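## Task

Pick up the small cardboard box on the desk and set it on this room's counter. It must stay there with no support from the robot. The robot must not fall over or be left leaning. At the end the hand must have released the box and pulled away.

## Robot and tools

Robot: a wheeled base with a vertical column, a tilting head and two six-joint arms (left and right), each ending in a two-finger gripper. Folded, it measures 0.73 m long, 0.62 m wide and 1.88 m tall, and its front sits 0.40 m ahead of the column. The base drives forward or back and turns in place. It cannot move sideways. A loose object may occasionally get a brief shove from outside.

Frames: the base frame has its origin on the floor under the column, between the drive wheels. x points forward, y to the left, z up, all in metres. left_hand and right_hand are reported in this frame, at the point where the fingers join; the fingertips extend 8 mm past it. The hand's z axis runs along the fingers and its y axis across the opening. Odometry is the base frame as it was when the scene began. base_odometry counts wheel turns only, so slipping looks like travel. Heading is in radians, left positive, from -3.142 to 3.142.

execute_actions: "actions" is a list holding one action, or none. An empty list only reports state and images. An action may hold "base", "joints", or both, and optionally "speeds"; all of its motions begin together. "base" takes a single command: {"translate_m": d}, a relative drive of d metres from where the base now is (forward positive, -3 to 3), or {"rotate_rad": d}, a relative turn in place of d radians (left/counter-clockwise positive, -3.2 to 3.2). "joints" is one object keyed by joint name, covering both arms and the head; each value is an absolute target, not an offset. Keys and ranges: head_tilt_rad -0.61 to 1.308 (0 level, positive tilts down); left_joint1_rad to left_joint6_rad and right_joint1_rad to right_joint6_rad with joint1 -2.879 to 2.879, joint2 0 to 3.141, joint3 0 to 3.019, joint4 -1.692 to 1.57, joint5 -1.57 to 1.57 (positive swings the hand to the robot's right), joint6 -2.094 to 2.094 (positive rolls clockwise viewed from behind); left_gripper_m and right_gripper_m 0 to 0.093, the fingertip gap in metres. "speeds" caps top speed for this action only: translate_m 0.05 to 0.8 m/s, rotate_rad 0.1 to 1 rad/s (defaults are the maxima); it does not slow arms. "cameras" picks images: cam_head_left, cam_head_right, cam_left_wrist, cam_right_wrist, nav_camera, or "all"; omitted or null gives all, [] gives none. A wrong key or out-of-range number rejects the whole call. Joints left out of an action may keep driving toward older targets.

wait: {"seconds": 0 to 10}; commands nothing and returns state and images. zoom_image: {"camera", "region": [x0, y0, x1, y1]} in pixels of that camera's most recent full image, origin top-left, at most 504 by 504. finished_scene: {"scene": current scene number}; irreversible, and the result tells whether the goal was met and gives the next task. A reply with no tool call ends everything.

Arm geometry (approximate): with joint1 at -1.57 (left) or 1.57 (right) and joints 5 and 6 at 0, the arm works in a vertical plane 0.23 m beside the column. Let a = j2 - 0.35, b = 1.05 + j2 - j3, c = b - j4 (c = 1.57 means fingers straight down). Hand ahead = 0.12 + 0.39 sin a + 0.38 cos b + 0.25 cos c; hand height = 1.46 + 0.39 cos a - 0.38 sin b - 0.25 sin c. Example: j2, j3, j4 = 0.93, 0.78, 0.14 gives about 0.60 m ahead, 1.21 m up. Real hands sag lower and nearer the column by up to 5 cm (about 12 cm under heavy or distant loads); trust the reported hand positions. Reach is about 1 m from the shoulder, lowest about 0.47 m up; the floor is out of reach. Light loads (to 0.3 kg) are safe with fingers down, 0.6 m ahead, 0.65 to 1.6 m up.

Gripping: fingers are 7 cm long; outside width is the opening plus 1 cm at the tips, plus 5 cm at the base. Command an opening narrower than the object; "off_target" is then expected. A reported opening staying 0.002 m or more above target means something is held. Small moves under about 0.03 rad (0.08 for joints 2 and 3) may not move a joint at all. For gentle contact, step about 0.05 rad per call from your previous target.

Result lines: base_status and joint_status report how each motion ended: "done", "off_target", "time_out", "contact_stop" (base only, a stalled wheel), "not_followed" under a "joint command not followed" line with a "cause:" (a safety check refused arm targets as too near the body, the other arm or an obstacle; back the moved joints off by at least 0.05 rad, or drive away). on_its_own describes what you did not command; "held at" is a held target, not a position. turned_by_wheels versus turned_by_imu differing by over about 4% and 0.05 rad means a collision or slip. base_tilt is in degrees (forward/right positive). motor_effort lists wheel efforts in percent with a bracketed peak. wheel_motors_off = 1 means the wheels are cut out after pushing hard for about 3 s. If a stop is reported, later calls in that reply are skipped.

Avoid: a blocked arm keeps pushing and can overheat (MOTOR HOT at 85 °C; at 100 °C the arm drops whatever it holds); relieve it by resending its current joint positions as targets. After "contact_stop", back up 0.05 m before turning. Tables 0.30 to 1.20 m high can slide over the base and strike the column. Never let the arms collide or press together. Drops, slams and hard pushes are penalised; leave the item resting on the counter, open the gripper and withdraw.

Each tool is called after ">>>" as name(argument=value, ...), one argument or row to a line, values as JSON.

## Session

>>> execute_actions(
  actions=[],
)

Scene clock: 0.00 s.
Joint torques (N m, as the arm reports them, + toward a larger angle): no reading
base_odometry: x=+0.000 y=+0.000 heading=+0.000 (m, m, rad; odometry frame)
turned_by_wheels: +0.000 (rad since the last result)
turned_by_imu: +0.000 (rad since the last result)
base_tilt: forward=-0.8 right=-0.7 (deg)
base_status: not commanded
joint_positions: head_tilt_rad=+0.865 left_joint1_rad=-1.583 left_joint2_rad=+0.888 left_joint3_rad=+0.421 left_joint4_rad=-0.955 left_joint5_rad=-0.025 left_joint6_rad=+0.041 left_gripper_m=+0.095 right_joint1_rad=+1.550 right_joint2_rad=+0.883 right_joint3_rad=+0.371 right_joint4_rad=-0.906 right_joint5_rad=+0.036 right_joint6_rad=+0.088 right_gripper_m=+0.094
joint_status: not commanded
wheel_motors_off: 0
motor_effort: left_wheel=+3 right_wheel=+2 (%)
left_hand: x=+0.1516 y=+0.2262 z=+1.2516 quat_wxyz=(+0.434, -0.029, -0.900, +0.001) (m; base frame)
right_hand: x=+0.1333 y=-0.2359 z=+1.2514 quat_wxyz=(+0.431, -0.040, -0.900, +0.041) (m; base frame)
pictures: cam_head_left, cam_head_right, cam_left_wrist, cam_right_wrist, nav_camera
Images, in order (width x height): cam_head_left 504x504, cam_head_right 504x504, cam_left_wrist 504x504, cam_right_wrist 504x504, nav_camera 504x504.

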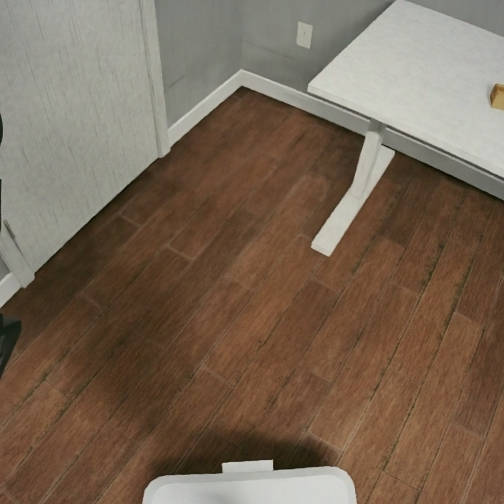

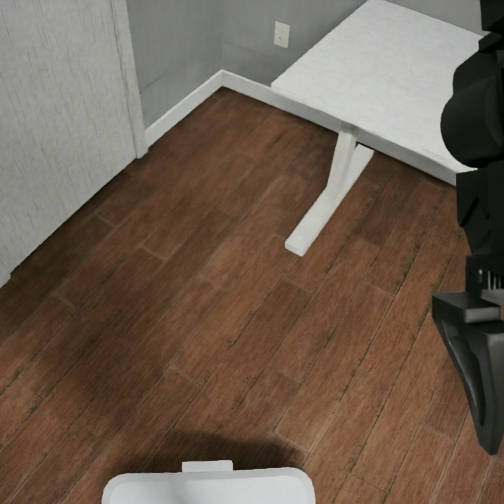

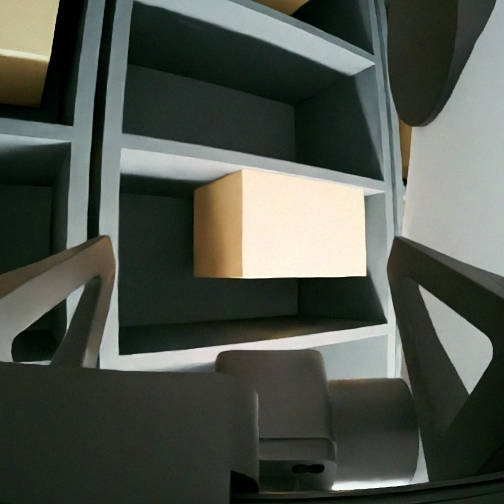

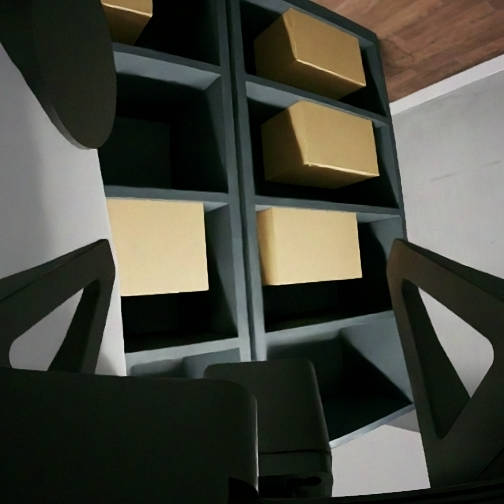

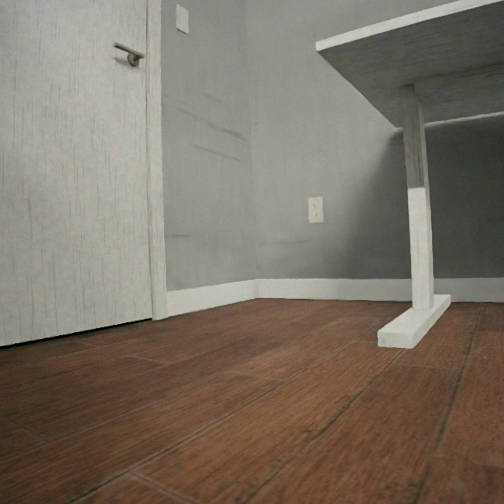

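>>> execute_actions(
  actions=[
    {"base":{"rotate_rad":-0.55},"joints":{"head_tilt_rad":0.6}},
  ],
  cameras=["cam_head_left","cam_head_right","nav_camera"],
)

Scene clock: 2.47 s.
Joint torques (N m, as the arm reports them, + toward a larger angle): left_arm=[-1.24 -8.38 -0.33 -1.53  0.01  0.06] | right_arm=[ 0.39 -6.23 -1.32 -1.17  0.13  0.03]
base_odometry: x=+0.000 y=+0.000 heading=-0.549 (m, m, rad; odometry frame)
turned_by_wheels: -0.549 (rad since the last result)
turned_by_imu: -0.533 (rad since the last result)
base_tilt: forward=-0.7 right=-0.6 (deg)
base_status: done
joint_positions: head_tilt_rad=+0.617 left_joint1_rad=-1.583 left_joint2_rad=+0.888 left_joint3_rad=+0.421 left_joint4_rad=-0.955 left_joint5_rad=-0.025 left_joint6_rad=+0.041 left_gripper_m=+0.095 right_joint1_rad=+1.550 right_joint2_rad=+0.883 right_joint3_rad=+0.371 right_joint4_rad=-0.906 right_joint5_rad=+0.036 right_joint6_rad=+0.088 right_gripper_m=+0.094
joint_status: all done
wheel_motors_off: 0
motor_effort: left_wheel=+5(56) right_wheel=-4(36) (%)
left_hand: x=+0.1516 y=+0.2262 z=+1.2516 quat_wxyz=(+0.434, -0.029, -0.900, +0.001) (m; base frame)
right_hand: x=+0.1333 y=-0.2359 z=+1.2514 quat_wxyz=(+0.431, -0.040, -0.900, +0.041) (m; base frame)
pictures: cam_head_left, cam_head_right, nav_camera
camera_calibration (this result's frames):
cam_head_left: T_world_to_cam=[[-0.0852254, -0.996151, 0.0204666, 0.0333631], [-0.629906, 0.0379532, -0.775743, 1.23096], [0.771981, -0.079005, -0.630717, 0.854043], [0, 0, 0, 1]] pos_world=[0.118927, 0.0539895, 1.49288]
cam_head_right: T_world_to_cam=[[-0.0691752, -0.997482, 0.0156541, -0.0625295], [-0.615334, 0.0303117, -0.787683, 1.24222], [0.785225, -0.0641206, -0.615882, 0.827231], [0, 0, 0, 1]] pos_world=[0.110494, -0.0469833, 1.48893]
Images, in order (width x height): cam_head_left 504x504, cam_head_right 504x504, nav_camera 504x504.

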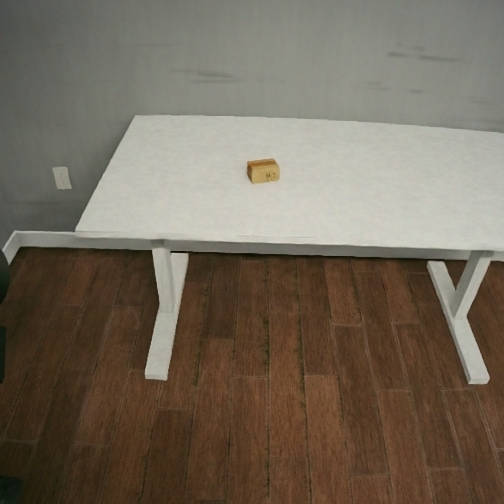

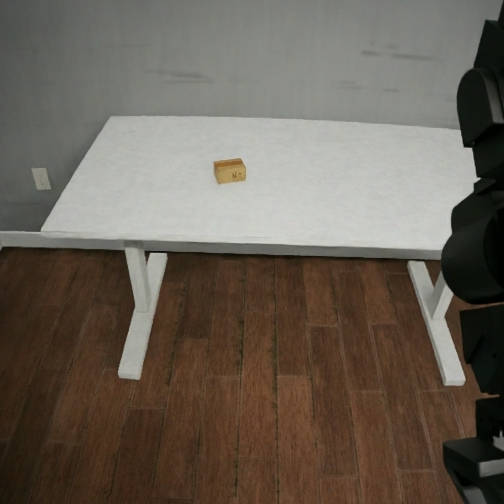

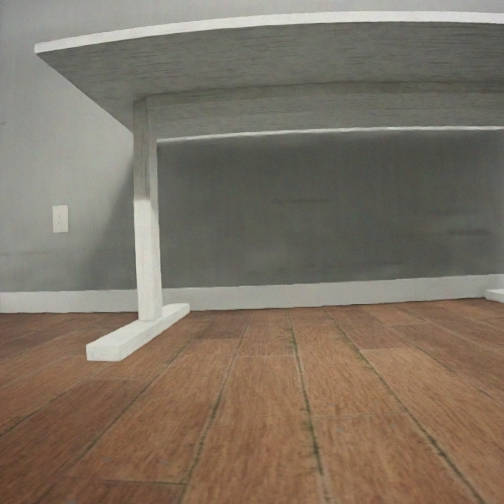

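>>> execute_actions(
  actions=[
    {"base":{"rotate_rad":0.09},"joints":{"head_tilt_rad":0.87,"right_joint1_rad":1.57,"right_joint2_rad":1.5,"right_joint3_rad":1.77,"right_joint4_rad":-0.7,"right_joint5_rad":0,"right_joint6_rad":1.57}},
  ],
  cameras=[],
)

>>> execute_actions(
  actions=[
    {"base":{"translate_m":0.7},"joints":{"right_joint2_rad":1.74,"right_joint4_rad":-0.55}},
  ],
  cameras=["cam_head_left","cam_head_right","cam_right_wrist"],
)

Scene clock: 7.10 s.
Joint torques (N m, as the arm reports them, + toward a larger angle): left_arm=[-1.36 -8.37 -0.32 -1.65  0.    0.09] | right_arm=[  0.77 -21.28   8.14   1.23   0.09   0.11]
base_odometry: x=+0.000 y=+0.000 heading=-0.460 (m, m, rad; odometry frame)
turned_by_wheels: +0.089 (rad since the last result)
turned_by_imu: +0.086 (rad since the last result)
base_tilt: forward=-0.7 right=-0.6 (deg)
base_status: done
joint_positions: head_tilt_rad=+0.871 left_joint1_rad=-1.583 left_joint2_rad=+0.888 left_joint3_rad=+0.421 left_joint4_rad=-0.955 left_joint5_rad=-0.025 left_joint6_rad=+0.041 left_gripper_m=+0.095 right_joint1_rad=+1.566 right_joint2_rad=+1.486 right_joint3_rad=+1.755 right_joint4_rad=-0.711 right_joint5_rad=+0.002 right_joint6_rad=+1.559 right_gripper_m=+0.094
joint_status: all done
wheel_motors_off: 0
motor_effort: left_wheel=-7(24) right_wheel=+5(27) (%)
left_hand: x=+0.1516 y=+0.2262 z=+1.2516 quat_wxyz=(+0.434, -0.029, -0.900, +0.001) (m; base frame)
right_hand: x=+0.7653 y=-0.2290 z=+1.1034 quat_wxyz=(-0.031, -0.703, -0.710, -0.026) (m; base frame)
pictures: none
No camera images: the call's "cameras" was empty. Leave "cameras" out to get every camera's image.

Scene clock: 9.97 s.
Joint torques (N m, as the arm reports them, + toward a larger angle): left_arm=[-1.38 -8.2  -0.38 -1.7   0.01  0.08] | right_arm=[  0.75 -21.42   6.44   1.09   0.09   0.11]
base_odometry: x=+0.627 y=-0.311 heading=-0.461 (m, m, rad; odometry frame)
turned_by_wheels: -0.001 (rad since the last result)
turned_by_imu: -0.002 (rad since the last result)
base_tilt: forward=-0.8 right=-0.6 (deg)
base_status: done
joint_positions: head_tilt_rad=+0.872 left_joint1_rad=-1.583 left_joint2_rad=+0.888 left_joint3_rad=+0.421 left_joint4_rad=-0.955 left_joint5_rad=-0.025 left_joint6_rad=+0.041 left_gripper_m=+0.095 right_joint1_rad=+1.567 right_joint2_rad=+1.741 right_joint3_rad=+1.752 right_joint4_rad=-0.562 right_joint5_rad=+0.002 right_joint6_rad=+1.560 right_gripper_m=+0.094
joint_status: all done
wheel_motors_off: 0
motor_effort: left_wheel=-1(56) right_wheel=+1(69) (%)
left_hand: x=+0.1518 y=+0.2262 z=+1.2515 quat_wxyz=(+0.434, -0.029, -0.900, +0.001) (m; base frame)
right_hand: x=+0.6907 y=-0.2288 z=+0.9491 quat_wxyz=(+0.008, -0.704, -0.710, +0.012) (m; base frame)
pictures: cam_head_left, cam_head_right, cam_right_wrist
camera_calibration (this result's frames):
cam_head_left: T_world_to_cam=[[-0.0773319, -0.996151, 0.0412555, 0.000953492], [-0.804855, 0.0379532, -0.592256, 0.957137], [0.588411, -0.079005, -0.804693, 1.13114], [0, 0, 0, 1]] pos_world=[0.104852, 0.0539895, 1.47705]
cam_head_right: T_world_to_cam=[[-0.0630094, -0.997482, 0.0325588, -0.0888709], [-0.793757, 0.0303117, -0.607479, 0.973629], [0.604963, -0.0641206, -0.793668, 1.11003], [0, 0, 0, 1]] pos_world=[0.0956956, -0.0469833, 1.47535]
cam_right_wrist: T_world_to_cam=[[-0.9998, -0.00439557, 0.0194912, 0.669973], [0.00813141, 0.801557, 0.597863, -0.387203], [-0.0182513, 0.597903, -0.801361, 1.03236], [0, 0, 0, 1]] pos_world=[0.691829, -0.303942, 1.04573]
Images, in order (width x height): cam_head_left 504x504, cam_head_right 504x504, cam_right_wrist 504x504.

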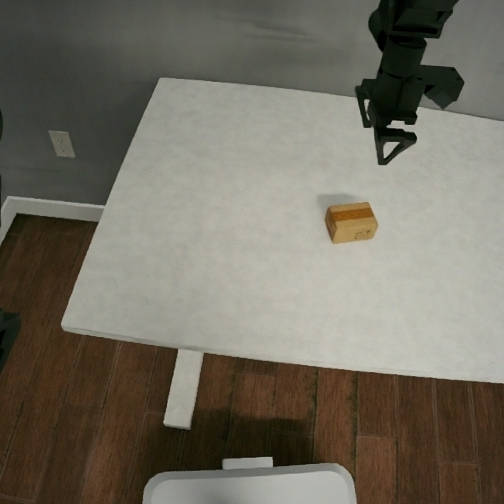

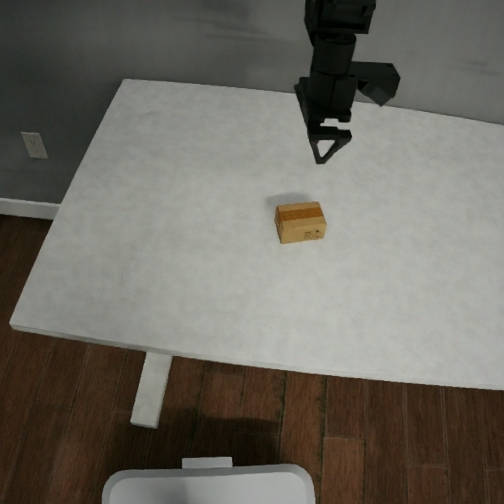

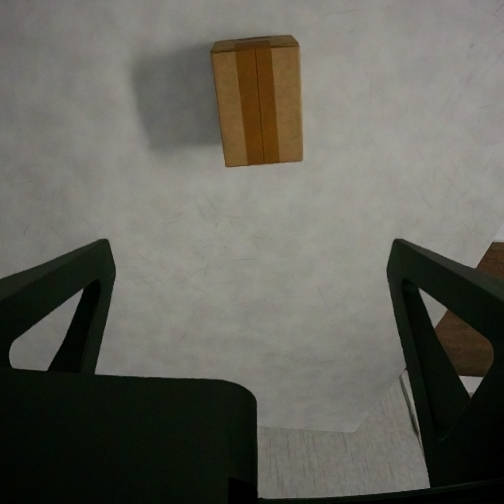

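>>> execute_actions(
  actions=[
    {"joints":{"right_joint2_rad":2.03,"right_joint3_rad":2.03,"right_joint4_rad":-0.51,"right_joint6_rad":1.5}},
  ],
  cameras=["cam_head_left","cam_right_wrist"],
)

Scene clock: 13.37 s.
Joint torques (N m, as the arm reports them, + toward a larger angle): left_arm=[-1.23 -8.4  -0.36 -1.61  0.    0.08] | right_arm=[  0.79 -22.16   6.41   0.96   0.09  -0.06]
base_odometry: x=+0.627 y=-0.311 heading=-0.461 (m, m, rad; odometry frame)
turned_by_wheels: +0.000 (rad since the last result)
turned_by_imu: -0.001 (rad since the last result)
base_tilt: forward=-0.7 right=-0.6 (deg)
base_status: not commanded
joint_positions: head_tilt_rad=+0.872 left_joint1_rad=-1.583 left_joint2_rad=+0.888 left_joint3_rad=+0.421 left_joint4_rad=-0.955 left_joint5_rad=-0.025 left_joint6_rad=+0.041 left_gripper_m=+0.095 right_joint1_rad=+1.567 right_joint2_rad=+2.037 right_joint3_rad=+2.010 right_joint4_rad=-0.519 right_joint5_rad=+0.002 right_joint6_rad=+1.508 right_gripper_m=+0.094
joint_status: all done
wheel_motors_off: 0
motor_effort: left_wheel=-2(2) right_wheel=+1(2) (%)
left_hand: x=+0.1518 y=+0.2262 z=+1.2515 quat_wxyz=(+0.434, -0.029, -0.900, +0.001) (m; base frame)
right_hand: x=+0.6820 y=-0.2293 z=+0.8283 quat_wxyz=(+0.006, -0.685, -0.728, +0.010) (m; base frame)
pictures: cam_head_left, cam_right_wrist
camera_calibration (this result's frames):
cam_head_left: T_world_to_cam=[[-0.0773319, -0.996151, 0.0412555, 0.000953472], [-0.804855, 0.0379532, -0.592256, 0.957137], [0.588411, -0.079005, -0.804693, 1.13114], [0, 0, 0, 1]] pos_world=[0.104852, 0.0539895, 1.47705]
cam_right_wrist: T_world_to_cam=[[-0.998273, -0.0566396, 0.0155595, 0.653791], [-0.0360592, 0.800053, 0.598845, -0.285615], [-0.0463668, 0.59725, -0.800714, 0.954135], [0, 0, 0, 1]] pos_world=[0.686604, -0.304321, 0.924855]
Images, in order (width x height): cam_head_left 504x504, cam_right_wrist 504x504.

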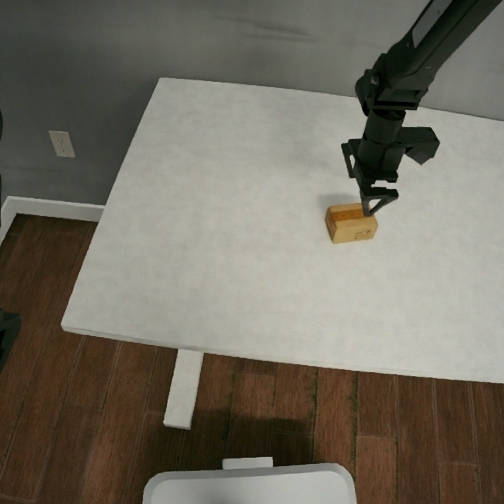

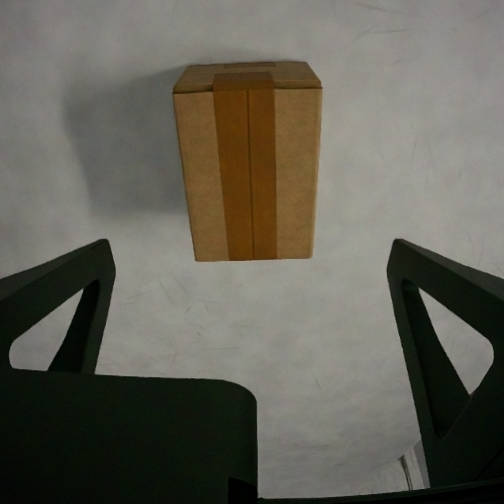

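>>> execute_actions(
  actions=[
    {"joints":{"right_joint2_rad":2.2,"right_joint3_rad":2.24,"right_joint4_rad":-0.55}},
  ],
  cameras=["cam_head_left","cam_right_wrist"],
)

>>> execute_actions(
  actions=[
    {"joints":{"right_gripper_m":0.03}},
  ],
  cameras=["cam_head_left","cam_right_wrist"],
)

Scene clock: 15.37 s.
Joint torques (N m, as the arm reports them, + toward a larger angle): left_arm=[-1.39 -8.28 -0.33 -1.65 -0.01  0.08] | right_arm=[  0.85 -22.1    7.38   0.11   0.09  -0.06]
base_odometry: x=+0.627 y=-0.311 heading=-0.461 (m, m, rad; odometry frame)
turned_by_wheels: +0.000 (rad since the last result)
turned_by_imu: -0.001 (rad since the last result)
base_tilt: forward=-0.7 right=-0.7 (deg)
base_status: not commanded
joint_positions: head_tilt_rad=+0.872 left_joint1_rad=-1.583 left_joint2_rad=+0.888 left_joint3_rad=+0.421 left_joint4_rad=-0.955 left_joint5_rad=-0.025 left_joint6_rad=+0.041 left_gripper_m=+0.095 right_joint1_rad=+1.567 right_joint2_rad=+2.208 right_joint3_rad=+2.212 right_joint4_rad=-0.538 right_joint5_rad=+0.002 right_joint6_rad=+1.508 right_gripper_m=+0.094
joint_status: all done
wheel_motors_off: 0
motor_effort: left_wheel=-1(2) right_wheel=+1(2) (%)
left_hand: x=+0.1518 y=+0.2262 z=+1.2515 quat_wxyz=(+0.434, -0.029, -0.900, +0.001) (m; base frame)
right_hand: x=+0.6824 y=-0.2295 z=+0.7701 quat_wxyz=(+0.002, -0.685, -0.728, +0.005) (m; base frame)
pictures: cam_head_left, cam_right_wrist
camera_calibration (this result's frames):
cam_head_left: T_world_to_cam=[[-0.0773319, -0.996151, 0.0412555, 0.000953499], [-0.804855, 0.0379532, -0.592257, 0.957137], [0.588411, -0.079005, -0.804693, 1.13114], [0, 0, 0, 1]] pos_world=[0.104852, 0.0539895, 1.47705]
cam_right_wrist: T_world_to_cam=[[-0.998389, -0.0566845, 0.00261239, 0.665196], [-0.043859, 0.800066, 0.598306, -0.244838], [-0.0360048, 0.597228, -0.801263, 0.901021], [0, 0, 0, 1]] pos_world=[0.685827, -0.304522, 0.866705]
Images, in order (width x height): cam_head_left 504x504, cam_right_wrist 504x504.

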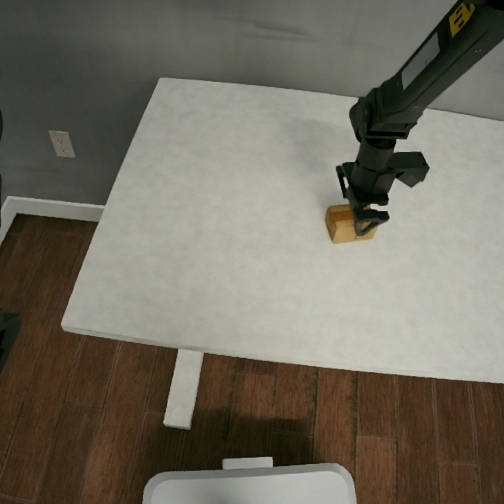

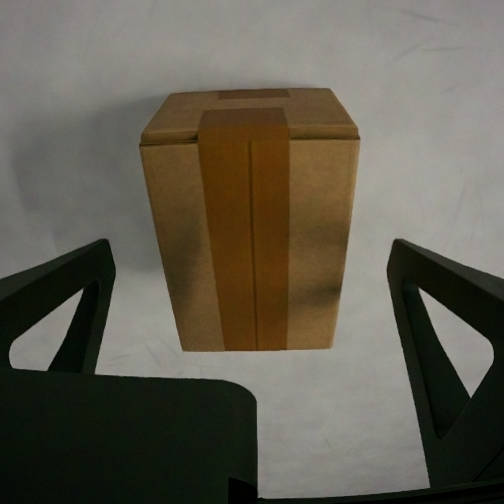

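Scene clock: 16.00 s.
Joint torques (N m, as the arm reports them, + toward a larger angle): left_arm=[-1.56 -8.14 -0.41 -1.66  0.    0.08] | right_arm=[  0.8  -21.83   7.33   0.17   0.09  -0.05]
base_odometry: x=+0.627 y=-0.311 heading=-0.461 (m, m, rad; odometry frame)
turned_by_wheels: +0.000 (rad since the last result)
turned_by_imu: +0.000 (rad since the last result)
base_tilt: forward=-0.8 right=-0.6 (deg)
base_status: not commanded
joint_positions: head_tilt_rad=+0.872 left_joint1_rad=-1.583 left_joint2_rad=+0.888 left_joint3_rad=+0.421 left_joint4_rad=-0.955 left_joint5_rad=-0.025 left_joint6_rad=+0.041 left_gripper_m=+0.095 right_joint1_rad=+1.567 right_joint2_rad=+2.208 right_joint3_rad=+2.212 right_joint4_rad=-0.538 right_joint5_rad=+0.002 right_joint6_rad=+1.508 right_gripper_m=+0.058
joint_status: right_gripper_m off_target (ended at +0.058, target +0.030)
wheel_motors_off: 0
motor_effort: left_wheel=-2(1) right_wheel=+1(2) (%)
left_hand: x=+0.1518 y=+0.2262 z=+1.2515 quat_wxyz=(+0.434, -0.029, -0.900, +0.001) (m; base frame)
right_hand: x=+0.6823 y=-0.2295 z=+0.7701 quat_wxyz=(+0.002, -0.685, -0.728, +0.006) (m; base frame)
pictures: cam_head_left, cam_right_wrist
camera_calibration (this result's frames):
cam_head_left: T_world_to_cam=[[-0.0773319, -0.996151, 0.0412555, 0.000953476], [-0.804855, 0.0379532, -0.592256, 0.957137], [0.588411, -0.079005, -0.804693, 1.13114], [0, 0, 0, 1]] pos_world=[0.104852, 0.0539895, 1.47705]
cam_right_wrist: T_world_to_cam=[[-0.998388, -0.0566832, 0.0029932, 0.664809], [-0.0436297, 0.800066, 0.598323, -0.245013], [-0.0363096, 0.597228, -0.801249, 0.901215], [0, 0, 0, 1]] pos_world=[0.68577, -0.304521, 0.866705]
Images, in order (width x height): cam_head_left 504x504, cam_right_wrist 504x504.

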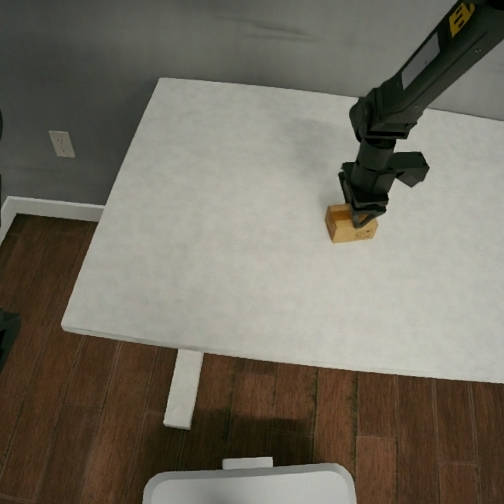

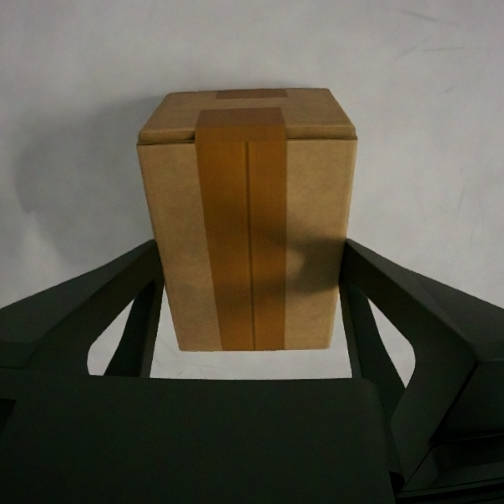

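Grip is shallow; regrip a bit deeper.

>>> execute_actions(
  actions=[
    {"joints":{"right_gripper_m":0.085}},
  ],
  cameras=[],
)

>>> execute_actions(
  actions=[
    {"joints":{"right_joint2_rad":2.29,"right_joint3_rad":2.35,"right_joint4_rad":-0.58}},
  ],
  cameras=[],
)

>>> execute_actions(
  actions=[
    {"joints":{"right_gripper_m":0.03}},
  ],
  cameras=["cam_head_left","cam_right_wrist"],
)

>>> execute_actions(
  actions=[
    {"joints":{"right_joint2_rad":1.2,"right_joint3_rad":1.35,"right_joint4_rad":-0.67,"head_tilt_rad":0.35}},
  ],
  cameras=[],
)

>>> execute_actions(
  actions=[
    {"base":{"translate_m":-0.45}},
  ],
  cameras=[],
)

>>> execute_actions(
  actions=[
    {"base":{"rotate_rad":-1.5}},
  ],
)

Scene clock: 17.90 s.
Joint torques (N m, as the arm reports them, + toward a larger angle): left_arm=[-1.19 -8.15 -0.42 -1.61  0.01  0.07] | right_arm=[  0.81 -22.18   7.31   0.14   0.09  -0.05]
base_odometry: x=+0.627 y=-0.311 heading=-0.461 (m, m, rad; odometry frame)
turned_by_wheels: +0.000 (rad since the last result)
turned_by_imu: -0.001 (rad since the last result)
base_tilt: forward=-0.8 right=-0.6 (deg)
base_status: not commanded
joint_positions: head_tilt_rad=+0.872 left_joint1_rad=-1.583 left_joint2_rad=+0.888 left_joint3_rad=+0.421 left_joint4_rad=-0.955 left_joint5_rad=-0.025 left_joint6_rad=+0.041 left_gripper_m=+0.095 right_joint1_rad=+1.567 right_joint2_rad=+2.208 right_joint3_rad=+2.212 right_joint4_rad=-0.538 right_joint5_rad=+0.002 right_joint6_rad=+1.508 right_gripper_m=+0.085
joint_status: all done
wheel_motors_off: 0
motor_effort: left_wheel=-2(2) right_wheel=+1(1) (%)
left_hand: x=+0.1518 y=+0.2262 z=+1.2515 quat_wxyz=(+0.434, -0.029, -0.900, +0.001) (m; base frame)
right_hand: x=+0.6823 y=-0.2295 z=+0.7701 quat_wxyz=(+0.002, -0.685, -0.728, +0.006) (m; base frame)
pictures: none
No camera images: the call's "cameras" was empty. Leave "cameras" out to get every camera's image.

Scene clock: 18.73 s.
Joint torques (N m, as the arm reports them, + toward a larger angle): left_arm=[-1.63 -8.47 -0.43 -1.58  0.    0.08] | right_arm=[  0.81 -20.28   7.65   0.09   0.09  -0.06]
base_odometry: x=+0.627 y=-0.311 heading=-0.461 (m, m, rad; odometry frame)
turned_by_wheels: +0.000 (rad since the last result)
turned_by_imu: +0.000 (rad since the last result)
base_tilt: forward=-0.8 right=-0.6 (deg)
base_status: not commanded
joint_positions: head_tilt_rad=+0.872 left_joint1_rad=-1.583 left_joint2_rad=+0.888 left_joint3_rad=+0.421 left_joint4_rad=-0.955 left_joint5_rad=-0.025 left_joint6_rad=+0.041 left_gripper_m=+0.095 right_joint1_rad=+1.567 right_joint2_rad=+2.282 right_joint3_rad=+2.324 right_joint4_rad=-0.567 right_joint5_rad=+0.002 right_joint6_rad=+1.508 right_gripper_m=+0.085
joint_status: all done
wheel_motors_off: 0
motor_effort: left_wheel=-2(2) right_wheel=+1(2) (%)
left_hand: x=+0.1518 y=+0.2262 z=+1.2515 quat_wxyz=(+0.434, -0.029, -0.900, +0.001) (m; base frame)
right_hand: x=+0.6875 y=-0.2295 z=+0.7506 quat_wxyz=(-0.001, -0.685, -0.728, +0.003) (m; base frame)
pictures: none
No camera images: the call's "cameras" was empty. Leave "cameras" out to get every camera's image.

Scene clock: 19.33 s.
Joint torques (N m, as the arm reports them, + toward a larger angle): left_arm=[-1.46 -8.12 -0.43 -1.6   0.01  0.08] | right_arm=[  0.9  -20.68   7.48   0.12   0.09  -0.06]
base_odometry: x=+0.627 y=-0.311 heading=-0.461 (m, m, rad; odometry frame)
turned_by_wheels: +0.000 (rad since the last result)
turned_by_imu: +0.000 (rad since the last result)
base_tilt: forward=-0.8 right=-0.6 (deg)
base_status: not commanded
joint_positions: head_tilt_rad=+0.872 left_joint1_rad=-1.583 left_joint2_rad=+0.888 left_joint3_rad=+0.421 left_joint4_rad=-0.955 left_joint5_rad=-0.025 left_joint6_rad=+0.041 left_gripper_m=+0.095 right_joint1_rad=+1.567 right_joint2_rad=+2.282 right_joint3_rad=+2.324 right_joint4_rad=-0.567 right_joint5_rad=+0.002 right_joint6_rad=+1.508 right_gripper_m=+0.059
joint_status: right_gripper_m off_target (ended at +0.059, target +0.030)
wheel_motors_off: 0
motor_effort: left_wheel=-2(2) right_wheel=+1(1) (%)
left_hand: x=+0.1518 y=+0.2262 z=+1.2515 quat_wxyz=(+0.434, -0.029, -0.900, +0.001) (m; base frame)
right_hand: x=+0.6875 y=-0.2295 z=+0.7506 quat_wxyz=(-0.001, -0.685, -0.728, +0.003) (m; base frame)
pictures: cam_head_left, cam_right_wrist
camera_calibration (this result's frames):
cam_head_left: T_world_to_cam=[[-0.0773319, -0.996151, 0.0412555, 0.000953486], [-0.804855, 0.0379532, -0.592256, 0.957137], [0.588411, -0.079005, -0.804693, 1.13114], [0, 0, 0, 1]] pos_world=[0.104852, 0.0539895, 1.47705]
cam_right_wrist: T_world_to_cam=[[-0.998352, -0.0570945, -0.00576334, 0.676493], [-0.0492058, 0.800056, 0.597904, -0.228886], [-0.0295261, 0.597202, -0.801547, 0.881347], [0, 0, 0, 1]] pos_world=[0.690138, -0.304597, 0.847192]
Images, in order (width x height): cam_head_left 504x504, cam_right_wrist 504x504.

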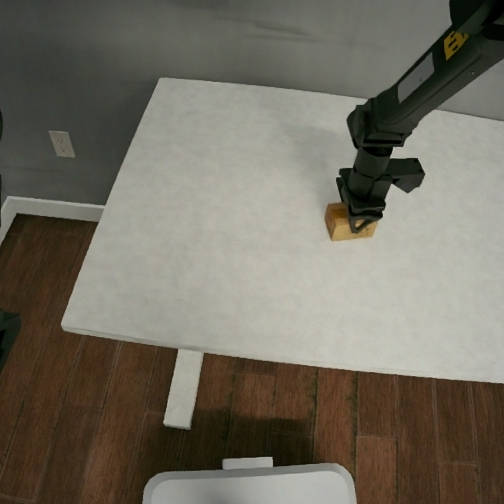

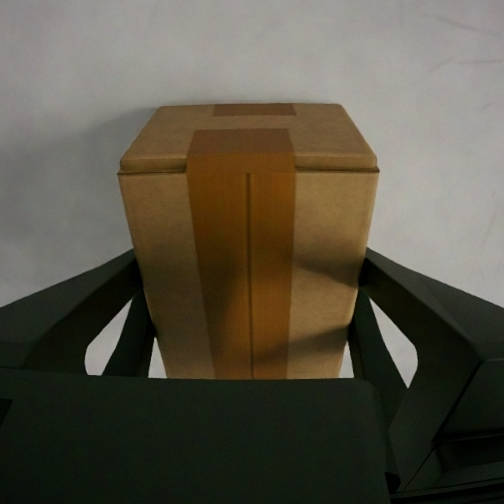

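Scene clock: 21.03 s.
Joint torques (N m, as the arm reports them, + toward a larger angle): left_arm=[-1.43 -8.11 -0.46 -1.62  0.01  0.07] | right_arm=[  0.7  -19.03   5.7    0.1    0.1   -0.06]
base_odometry: x=+0.627 y=-0.311 heading=-0.461 (m, m, rad; odometry frame)
turned_by_wheels: +0.000 (rad since the last result)
turned_by_imu: -0.001 (rad since the last result)
base_tilt: forward=-0.7 right=-0.6 (deg)
base_status: not commanded
joint_positions: head_tilt_rad=+0.369 left_joint1_rad=-1.583 left_joint2_rad=+0.888 left_joint3_rad=+0.421 left_joint4_rad=-0.955 left_joint5_rad=-0.025 left_joint6_rad=+0.041 left_gripper_m=+0.095 right_joint1_rad=+1.567 right_joint2_rad=+1.205 right_joint3_rad=+1.351 right_joint4_rad=-0.657 right_joint5_rad=+0.002 right_joint6_rad=+1.508 right_gripper_m=+0.059
joint_status: all done
wheel_motors_off: 0
motor_effort: left_wheel=-2(2) right_wheel=+1(1) (%)
left_hand: x=+0.1518 y=+0.2262 z=+1.2515 quat_wxyz=(+0.434, -0.029, -0.900, +0.001) (m; base frame)
right_hand: x=+0.6552 y=-0.2280 z=+1.1621 quat_wxyz=(-0.006, -0.685, -0.728, -0.002) (m; base frame)
pictures: none
No camera images: the call's "cameras" was empty. Leave "cameras" out to get every camera's image.

Scene clock: 23.53 s.
Joint torques (N m, as the arm reports them, + toward a larger angle): left_arm=[-1.32 -8.28 -0.23 -1.64 -0.01  0.05] | right_arm=[  0.59 -19.35   6.1    0.21   0.11  -0.05]
base_odometry: x=+0.224 y=-0.111 heading=-0.463 (m, m, rad; odometry frame)
turned_by_wheels: -0.002 (rad since the last result)
turned_by_imu: -0.003 (rad since the last result)
base_tilt: forward=-0.8 right=-0.6 (deg)
base_status: done
joint_positions: head_tilt_rad=+0.369 left_joint1_rad=-1.583 left_joint2_rad=+0.887 left_joint3_rad=+0.419 left_joint4_rad=-0.955 left_joint5_rad=-0.025 left_joint6_rad=+0.041 left_gripper_m=+0.095 right_joint1_rad=+1.568 right_joint2_rad=+1.205 right_joint3_rad=+1.347 right_joint4_rad=-0.659 right_joint5_rad=+0.002 right_joint6_rad=+1.508 right_gripper_m=+0.059
joint_status: not commanded
wheel_motors_off: 0
motor_effort: left_wheel=-2(43) right_wheel=+1(57) (%)
left_hand: x=+0.1510 y=+0.2262 z=+1.2518 quat_wxyz=(+0.434, -0.029, -0.900, +0.001) (m; base frame)
right_hand: x=+0.6528 y=-0.2276 z=+1.1614 quat_wxyz=(-0.004, -0.685, -0.728, -0.001) (m; base frame)
pictures: none
No camera images: the call's "cameras" was empty. Leave "cameras" out to get every camera's image.

Scene clock: 26.57 s.
Joint torques (N m, as the arm reports them, + toward a larger angle): left_arm=[-1.22 -8.29 -0.18 -1.62 -0.01  0.07] | right_arm=[  0.61 -19.27   6.07   0.22   0.13  -0.05]
base_odometry: x=+0.224 y=-0.111 heading=-1.962 (m, m, rad; odometry frame)
turned_by_wheels: -1.500 (rad since the last result)
turned_by_imu: -1.472 (rad since the last result)
base_tilt: forward=-0.8 right=-0.6 (deg)
base_status: done
joint_positions: head_tilt_rad=+0.369 left_joint1_rad=-1.583 left_joint2_rad=+0.887 left_joint3_rad=+0.419 left_joint4_rad=-0.955 left_joint5_rad=-0.025 left_joint6_rad=+0.041 left_gripper_m=+0.095 right_joint1_rad=+1.567 right_joint2_rad=+1.205 right_joint3_rad=+1.347 right_joint4_rad=-0.659 right_joint5_rad=+0.002 right_joint6_rad=+1.508 right_gripper_m=+0.059
joint_status: not commanded
wheel_motors_off: 0
motor_effort: left_wheel=+4(57) right_wheel=-3(47) (%)
left_hand: x=+0.1510 y=+0.2262 z=+1.2518 quat_wxyz=(+0.434, -0.029, -0.900, +0.001) (m; base frame)
right_hand: x=+0.6528 y=-0.2277 z=+1.1614 quat_wxyz=(-0.004, -0.685, -0.728, -0.001) (m; base frame)
pictures: cam_head_left, cam_head_right, cam_left_wrist, cam_right_wrist, nav_camera
camera_calibration (this result's frames):
cam_head_left: T_world_to_cam=[[-0.0876408, -0.996151, -0.00115511, 0.0667813], [-0.419433, 0.0379532, -0.906992, 1.42256], [0.903546, -0.079005, -0.421146, 0.524725], [0, 0, 0, 1]] pos_world=[0.128408, 0.0539895, 1.51131]
cam_head_right: T_world_to_cam=[[-0.0708997, -0.997482, -0.00186612, -0.0354621], [-0.40237, 0.0303117, -0.914975, 1.4276], [0.912728, -0.0641206, -0.403506, 0.493796], [0, 0, 0, 1]] pos_world=[0.121209, -0.0469833, 1.50541]
cam_left_wrist: T_world_to_cam=[[-0.0531636, -0.998465, 0.0155228, 0.216371], [-0.0464917, 0.0180027, 0.998756, -1.24362], [-0.997503, 0.0523759, -0.0473774, 0.321574], [0, 0, 0, 1]] pos_world=[0.274456, 0.221585, 1.25395]
cam_right_wrist: T_world_to_cam=[[-0.998256, -0.0573041, -0.0142046, 0.653948], [-0.0544029, 0.7994, 0.598331, -0.474944], [-0.0229316, 0.59806, -0.801123, 1.2039], [0, 0, 0, 1]] pos_world=[0.654577, -0.302862, 1.25794]
Images, in order (width x height): cam_head_left 504x504, cam_head_right 504x504, cam_left_wrist 504x504, cam_right_wrist 504x504, nav_camera 504x504.

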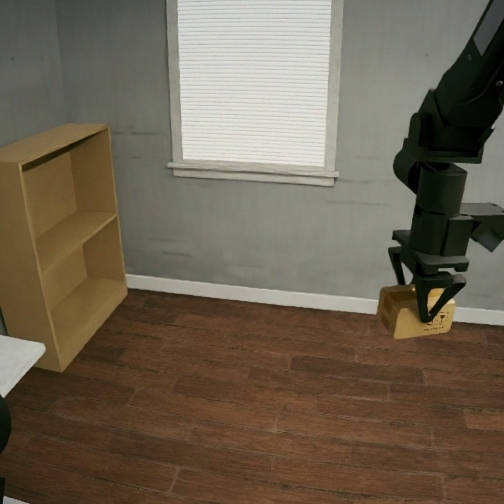

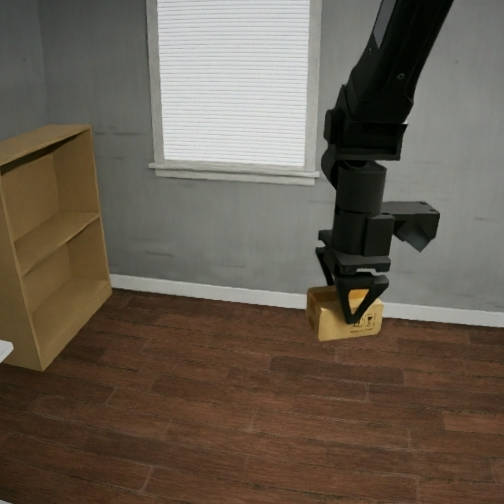

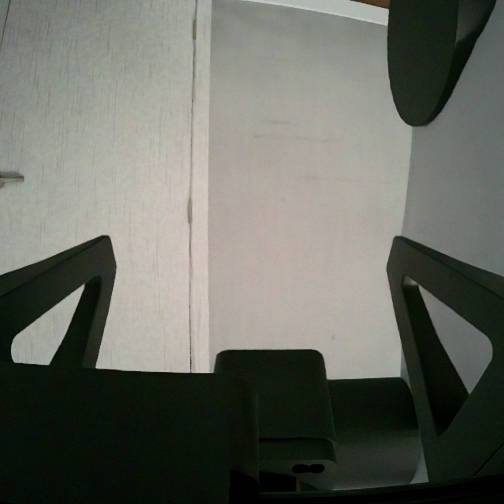

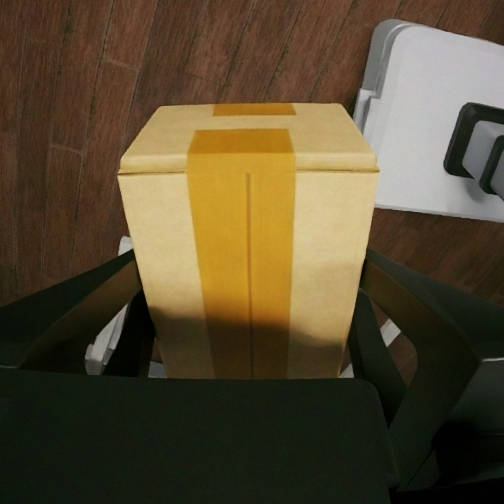

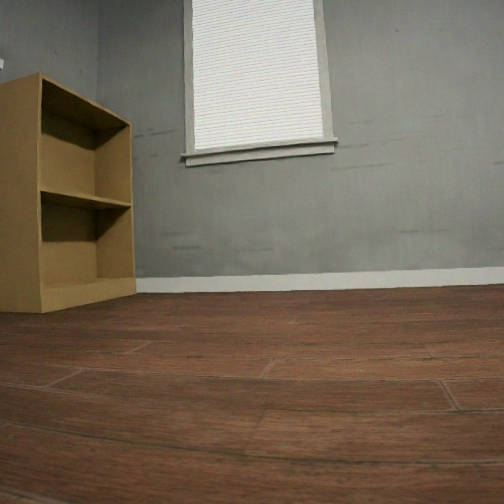

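>>> execute_actions(
  actions=[
    {"base":{"rotate_rad":-1.0}},
  ],
  cameras=["cam_head_left","nav_camera"],
)

Scene clock: 29.33 s.
Joint torques (N m, as the arm reports them, + toward a larger angle): left_arm=[-1.07 -8.13 -0.28 -1.66  0.01  0.05] | right_arm=[  0.36 -19.14   6.12   0.2    0.15  -0.06]
base_odometry: x=+0.224 y=-0.111 heading=-2.962 (m, m, rad; odometry frame)
turned_by_wheels: -0.999 (rad since the last result)
turned_by_imu: -0.987 (rad since the last result)
base_tilt: forward=-0.7 right=-0.6 (deg)
base_status: done
joint_positions: head_tilt_rad=+0.369 left_joint1_rad=-1.583 left_joint2_rad=+0.887 left_joint3_rad=+0.419 left_joint4_rad=-0.955 left_joint5_rad=-0.025 left_joint6_rad=+0.041 left_gripper_m=+0.095 right_joint1_rad=+1.567 right_joint2_rad=+1.205 right_joint3_rad=+1.347 right_joint4_rad=-0.659 right_joint5_rad=+0.001 right_joint6_rad=+1.508 right_gripper_m=+0.059
joint_status: not commanded
wheel_motors_off: 0
motor_effort: left_wheel=+3(28) right_wheel=-3(28) (%)
left_hand: x=+0.1510 y=+0.2262 z=+1.2518 quat_wxyz=(+0.434, -0.029, -0.900, +0.001) (m; base frame)
right_hand: x=+0.6528 y=-0.2276 z=+1.1614 quat_wxyz=(-0.004, -0.685, -0.728, -0.001) (m; base frame)
pictures: cam_head_left, nav_camera
camera_calibration (this result's frames):
cam_head_left: T_world_to_cam=[[-0.0876408, -0.996151, -0.00115512, 0.0667813], [-0.419433, 0.0379532, -0.906992, 1.42256], [0.903546, -0.079005, -0.421145, 0.524725], [0, 0, 0, 1]] pos_world=[0.128408, 0.0539895, 1.51131]
Images, in order (width x height): cam_head_left 504x504, nav_camera 504x504.

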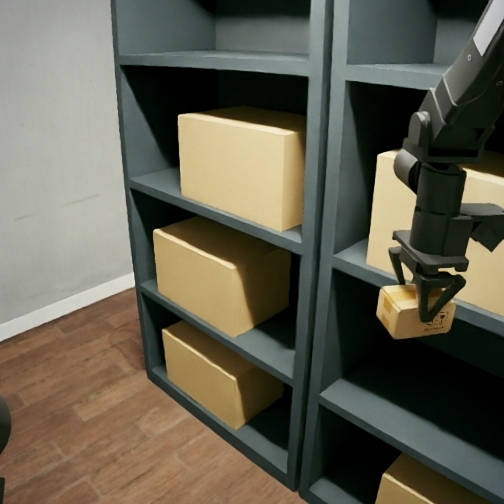

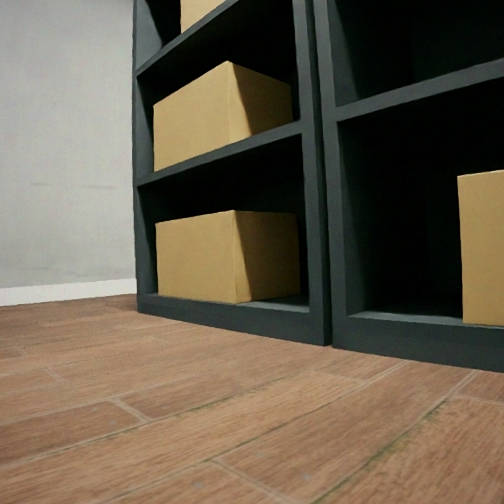

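>>> execute_actions(
  actions=[
    {"base":{"rotate_rad":-1.2},"joints":{"right_joint2_rad":0.9,"right_joint3_rad":0.85,"right_joint4_rad":-0.47}},
  ],
  cameras=["cam_head_left","nav_camera"],
)

Scene clock: 32.60 s.
Joint torques (N m, as the arm reports them, + toward a larger angle): left_arm=[-1.16 -7.99 -0.2  -1.66  0.    0.07] | right_arm=[  0.47 -13.77   4.52   1.15   0.14  -0.05]
base_odometry: x=+0.224 y=-0.111 heading=+2.122 (m, m, rad; odometry frame)
turned_by_wheels: -1.199 (rad since the last result)
turned_by_imu: -1.185 (rad since the last result)
base_tilt: forward=-0.7 right=-0.6 (deg)
base_status: done
joint_positions: head_tilt_rad=+0.369 left_joint1_rad=-1.583 left_joint2_rad=+0.887 left_joint3_rad=+0.419 left_joint4_rad=-0.955 left_joint5_rad=-0.025 left_joint6_rad=+0.041 left_gripper_m=+0.095 right_joint1_rad=+1.571 right_joint2_rad=+0.913 right_joint3_rad=+0.845 right_joint4_rad=-0.483 right_joint5_rad=+0.001 right_joint6_rad=+1.508 right_gripper_m=+0.059
joint_status: all done
wheel_motors_off: 0
motor_effort: left_wheel=+3(28) right_wheel=-4(29) (%)
left_hand: x=+0.1510 y=+0.2262 z=+1.2518 quat_wxyz=(+0.434, -0.029, -0.900, +0.001) (m; base frame)
right_hand: x=+0.4920 y=-0.2257 z=+1.1922 quat_wxyz=(+0.009, -0.684, -0.729, +0.010) (m; base frame)
pictures: cam_head_left, nav_camera
camera_calibration (this result's frames):
cam_head_left: T_world_to_cam=[[-0.0876408, -0.996151, -0.00115511, 0.0667813], [-0.419433, 0.0379532, -0.906992, 1.42256], [0.903546, -0.079005, -0.421146, 0.524725], [0, 0, 0, 1]] pos_world=[0.128408, 0.0539895, 1.51131]
Images, in order (width x height): cam_head_left 504x504, nav_camera 504x504.

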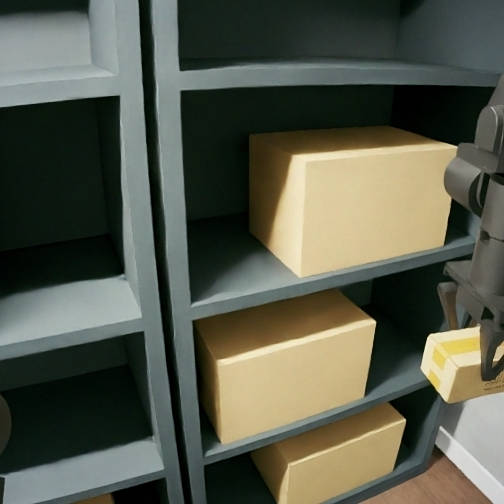

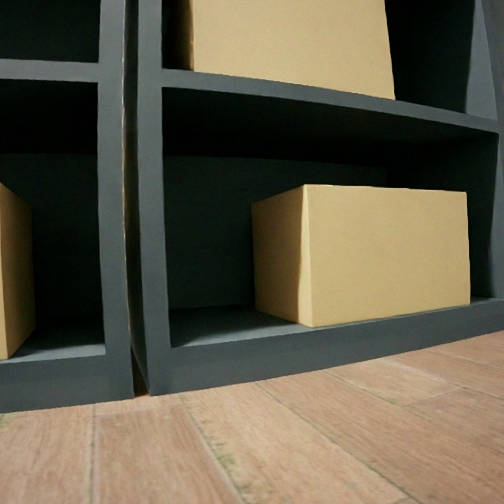

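>>> execute_actions(
  actions=[
    {"base":{"rotate_rad":2.1}},
  ],
  cameras=["cam_head_left"],
)

>>> execute_actions(
  actions=[
    {"base":{"translate_m":1.5}},
  ],
  cameras=["cam_head_left"],
)

>>> execute_actions(
  actions=[
    {"base":{"rotate_rad":-1.4}},
  ],
  cameras=["cam_head_left","nav_camera"],
)

Scene clock: 44.63 s.
Joint torques (N m, as the arm reports them, + toward a larger angle): left_arm=[-1.28 -8.05 -0.24 -1.63 -0.01  0.06] | right_arm=[  0.3  -13.96   4.59   1.15   0.14  -0.05]
base_odometry: x=+0.224 y=-0.111 heading=-2.061 (m, m, rad; odometry frame)
turned_by_wheels: +2.100 (rad since the last result)
turned_by_imu: +2.060 (rad since the last result)
base_tilt: forward=-0.7 right=-0.7 (deg)
base_status: done
joint_positions: head_tilt_rad=+0.369 left_joint1_rad=-1.583 left_joint2_rad=+0.887 left_joint3_rad=+0.419 left_joint4_rad=-0.955 left_joint5_rad=-0.025 left_joint6_rad=+0.041 left_gripper_m=+0.095 right_joint1_rad=+1.571 right_joint2_rad=+0.913 right_joint3_rad=+0.845 right_joint4_rad=-0.483 right_joint5_rad=+0.001 right_joint6_rad=+1.508 right_gripper_m=+0.059
joint_status: not commanded
wheel_motors_off: 0
motor_effort: left_wheel=-3(37) right_wheel=+3(36) (%)
left_hand: x=+0.1510 y=+0.2262 z=+1.2518 quat_wxyz=(+0.434, -0.029, -0.900, +0.001) (m; base frame)
right_hand: x=+0.4920 y=-0.2257 z=+1.1922 quat_wxyz=(+0.009, -0.684, -0.729, +0.010) (m; base frame)
pictures: cam_head_left
camera_calibration (this result's frames):
cam_head_left: T_world_to_cam=[[-0.0876408, -0.996151, -0.00115511, 0.0667813], [-0.419433, 0.0379532, -0.906992, 1.42256], [0.903546, -0.079005, -0.421146, 0.524725], [0, 0, 0, 1]] pos_world=[0.128408, 0.0539895, 1.51131]
Images, in order (width x height): cam_head_left 504x504.

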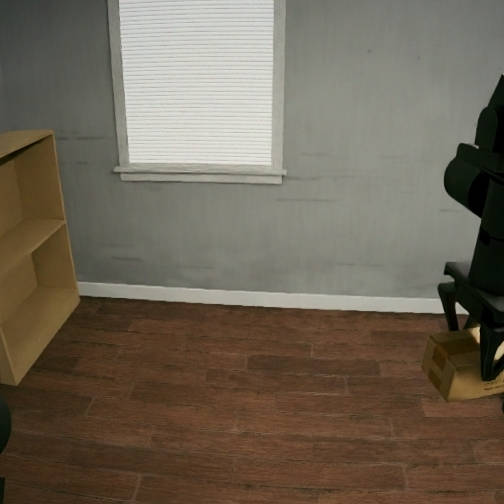

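Scene clock: 48.43 s.
Joint torques (N m, as the arm reports them, + toward a larger angle): left_arm=[-1.69 -8.11 -0.35 -1.65  0.    0.1 ] | right_arm=[  0.3  -13.58   4.74   1.2    0.14  -0.06]
base_odometry: x=-0.482 y=-1.434 heading=-2.060 (m, m, rad; odometry frame)
turned_by_wheels: +0.001 (rad since the last result)
turned_by_imu: +0.000 (rad since the last result)
base_tilt: forward=-0.7 right=-0.6 (deg)
base_status: done
joint_positions: head_tilt_rad=+0.369 left_joint1_rad=-1.583 left_joint2_rad=+0.887 left_joint3_rad=+0.421 left_joint4_rad=-0.955 left_joint5_rad=-0.025 left_joint6_rad=+0.041 left_gripper_m=+0.095 right_joint1_rad=+1.571 right_joint2_rad=+0.911 right_joint3_rad=+0.845 right_joint4_rad=-0.483 right_joint5_rad=+0.001 right_joint6_rad=+1.508 right_gripper_m=+0.059
joint_status: not commanded
wheel_motors_off: 0
motor_effort: left_wheel=+2(67) right_wheel=-2(62) (%)
left_hand: x=+0.1518 y=+0.2262 z=+1.2516 quat_wxyz=(+0.434, -0.029, -0.901, +0.001) (m; base frame)
right_hand: x=+0.4921 y=-0.2257 z=+1.1925 quat_wxyz=(+0.009, -0.684, -0.729, +0.009) (m; base frame)
pictures: cam_head_left
camera_calibration (this result's frames):
cam_head_left: T_world_to_cam=[[-0.0876407, -0.996151, -0.00115933, 0.0667878], [-0.41939, 0.0379532, -0.907012, 1.42259], [0.903566, -0.079005, -0.421102, 0.524657], [0, 0, 0, 1]] pos_world=[0.12841, 0.0539895, 1.51132]
Images, in order (width x height): cam_head_left 504x504.

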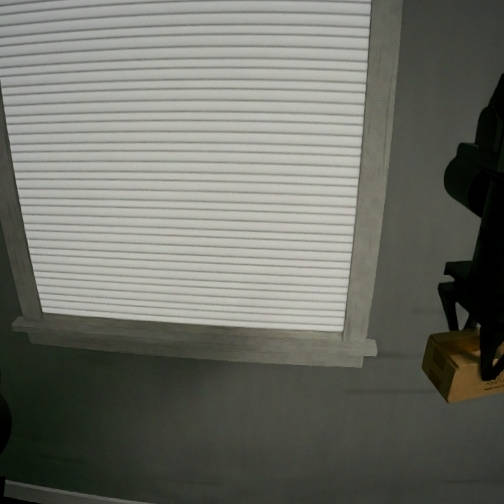

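Scene clock: 51.33 s.
Joint torques (N m, as the arm reports them, + toward a larger angle): left_arm=[-1.21 -8.38 -0.32 -1.6   0.    0.07] | right_arm=[  0.25 -13.73   4.69   1.15   0.15  -0.05]
base_odometry: x=-0.482 y=-1.434 heading=+2.824 (m, m, rad; odometry frame)
turned_by_wheels: -1.399 (rad since the last result)
turned_by_imu: -1.374 (rad since the last result)
base_tilt: forward=-0.8 right=-0.6 (deg)
base_status: done
joint_positions: head_tilt_rad=+0.369 left_joint1_rad=-1.583 left_joint2_rad=+0.887 left_joint3_rad=+0.421 left_joint4_rad=-0.955 left_joint5_rad=-0.025 left_joint6_rad=+0.041 left_gripper_m=+0.095 right_joint1_rad=+1.571 right_joint2_rad=+0.911 right_joint3_rad=+0.845 right_joint4_rad=-0.483 right_joint5_rad=+0.001 right_joint6_rad=+1.508 right_gripper_m=+0.059
joint_status: not commanded
wheel_motors_off: 0
motor_effort: left_wheel=+4(46) right_wheel=-4(57) (%)
left_hand: x=+0.1518 y=+0.2262 z=+1.2516 quat_wxyz=(+0.434, -0.029, -0.901, +0.001) (m; base frame)
right_hand: x=+0.4921 y=-0.2257 z=+1.1925 quat_wxyz=(+0.009, -0.684, -0.729, +0.009) (m; base frame)
pictures: cam_head_left, nav_camera
camera_calibration (this result's frames):
cam_head_left: T_world_to_cam=[[-0.0876407, -0.996151, -0.00115931, 0.0667877], [-0.41939, 0.0379532, -0.907012, 1.42259], [0.903566, -0.079005, -0.421102, 0.524658], [0, 0, 0, 1]] pos_world=[0.12841, 0.0539895, 1.51132]
Images, in order (width x height): cam_head_left 504x504, nav_camera 504x504.

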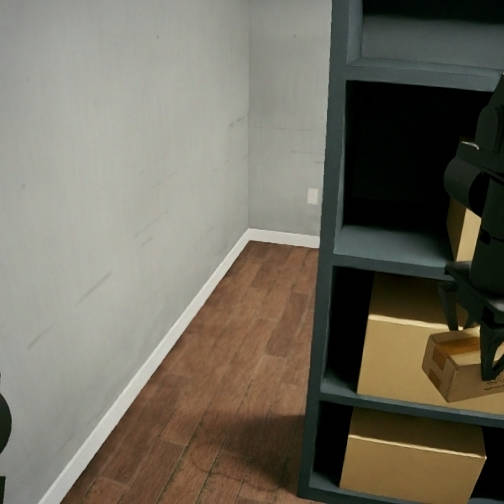

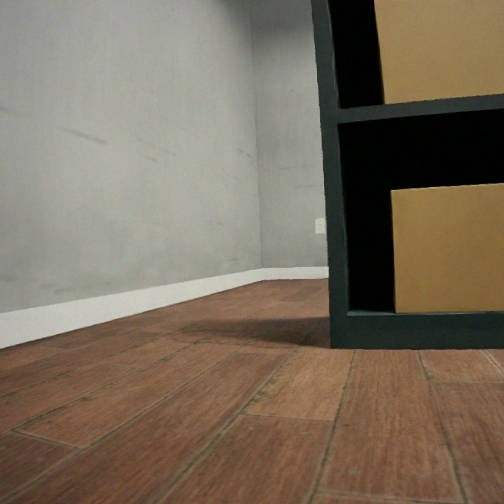

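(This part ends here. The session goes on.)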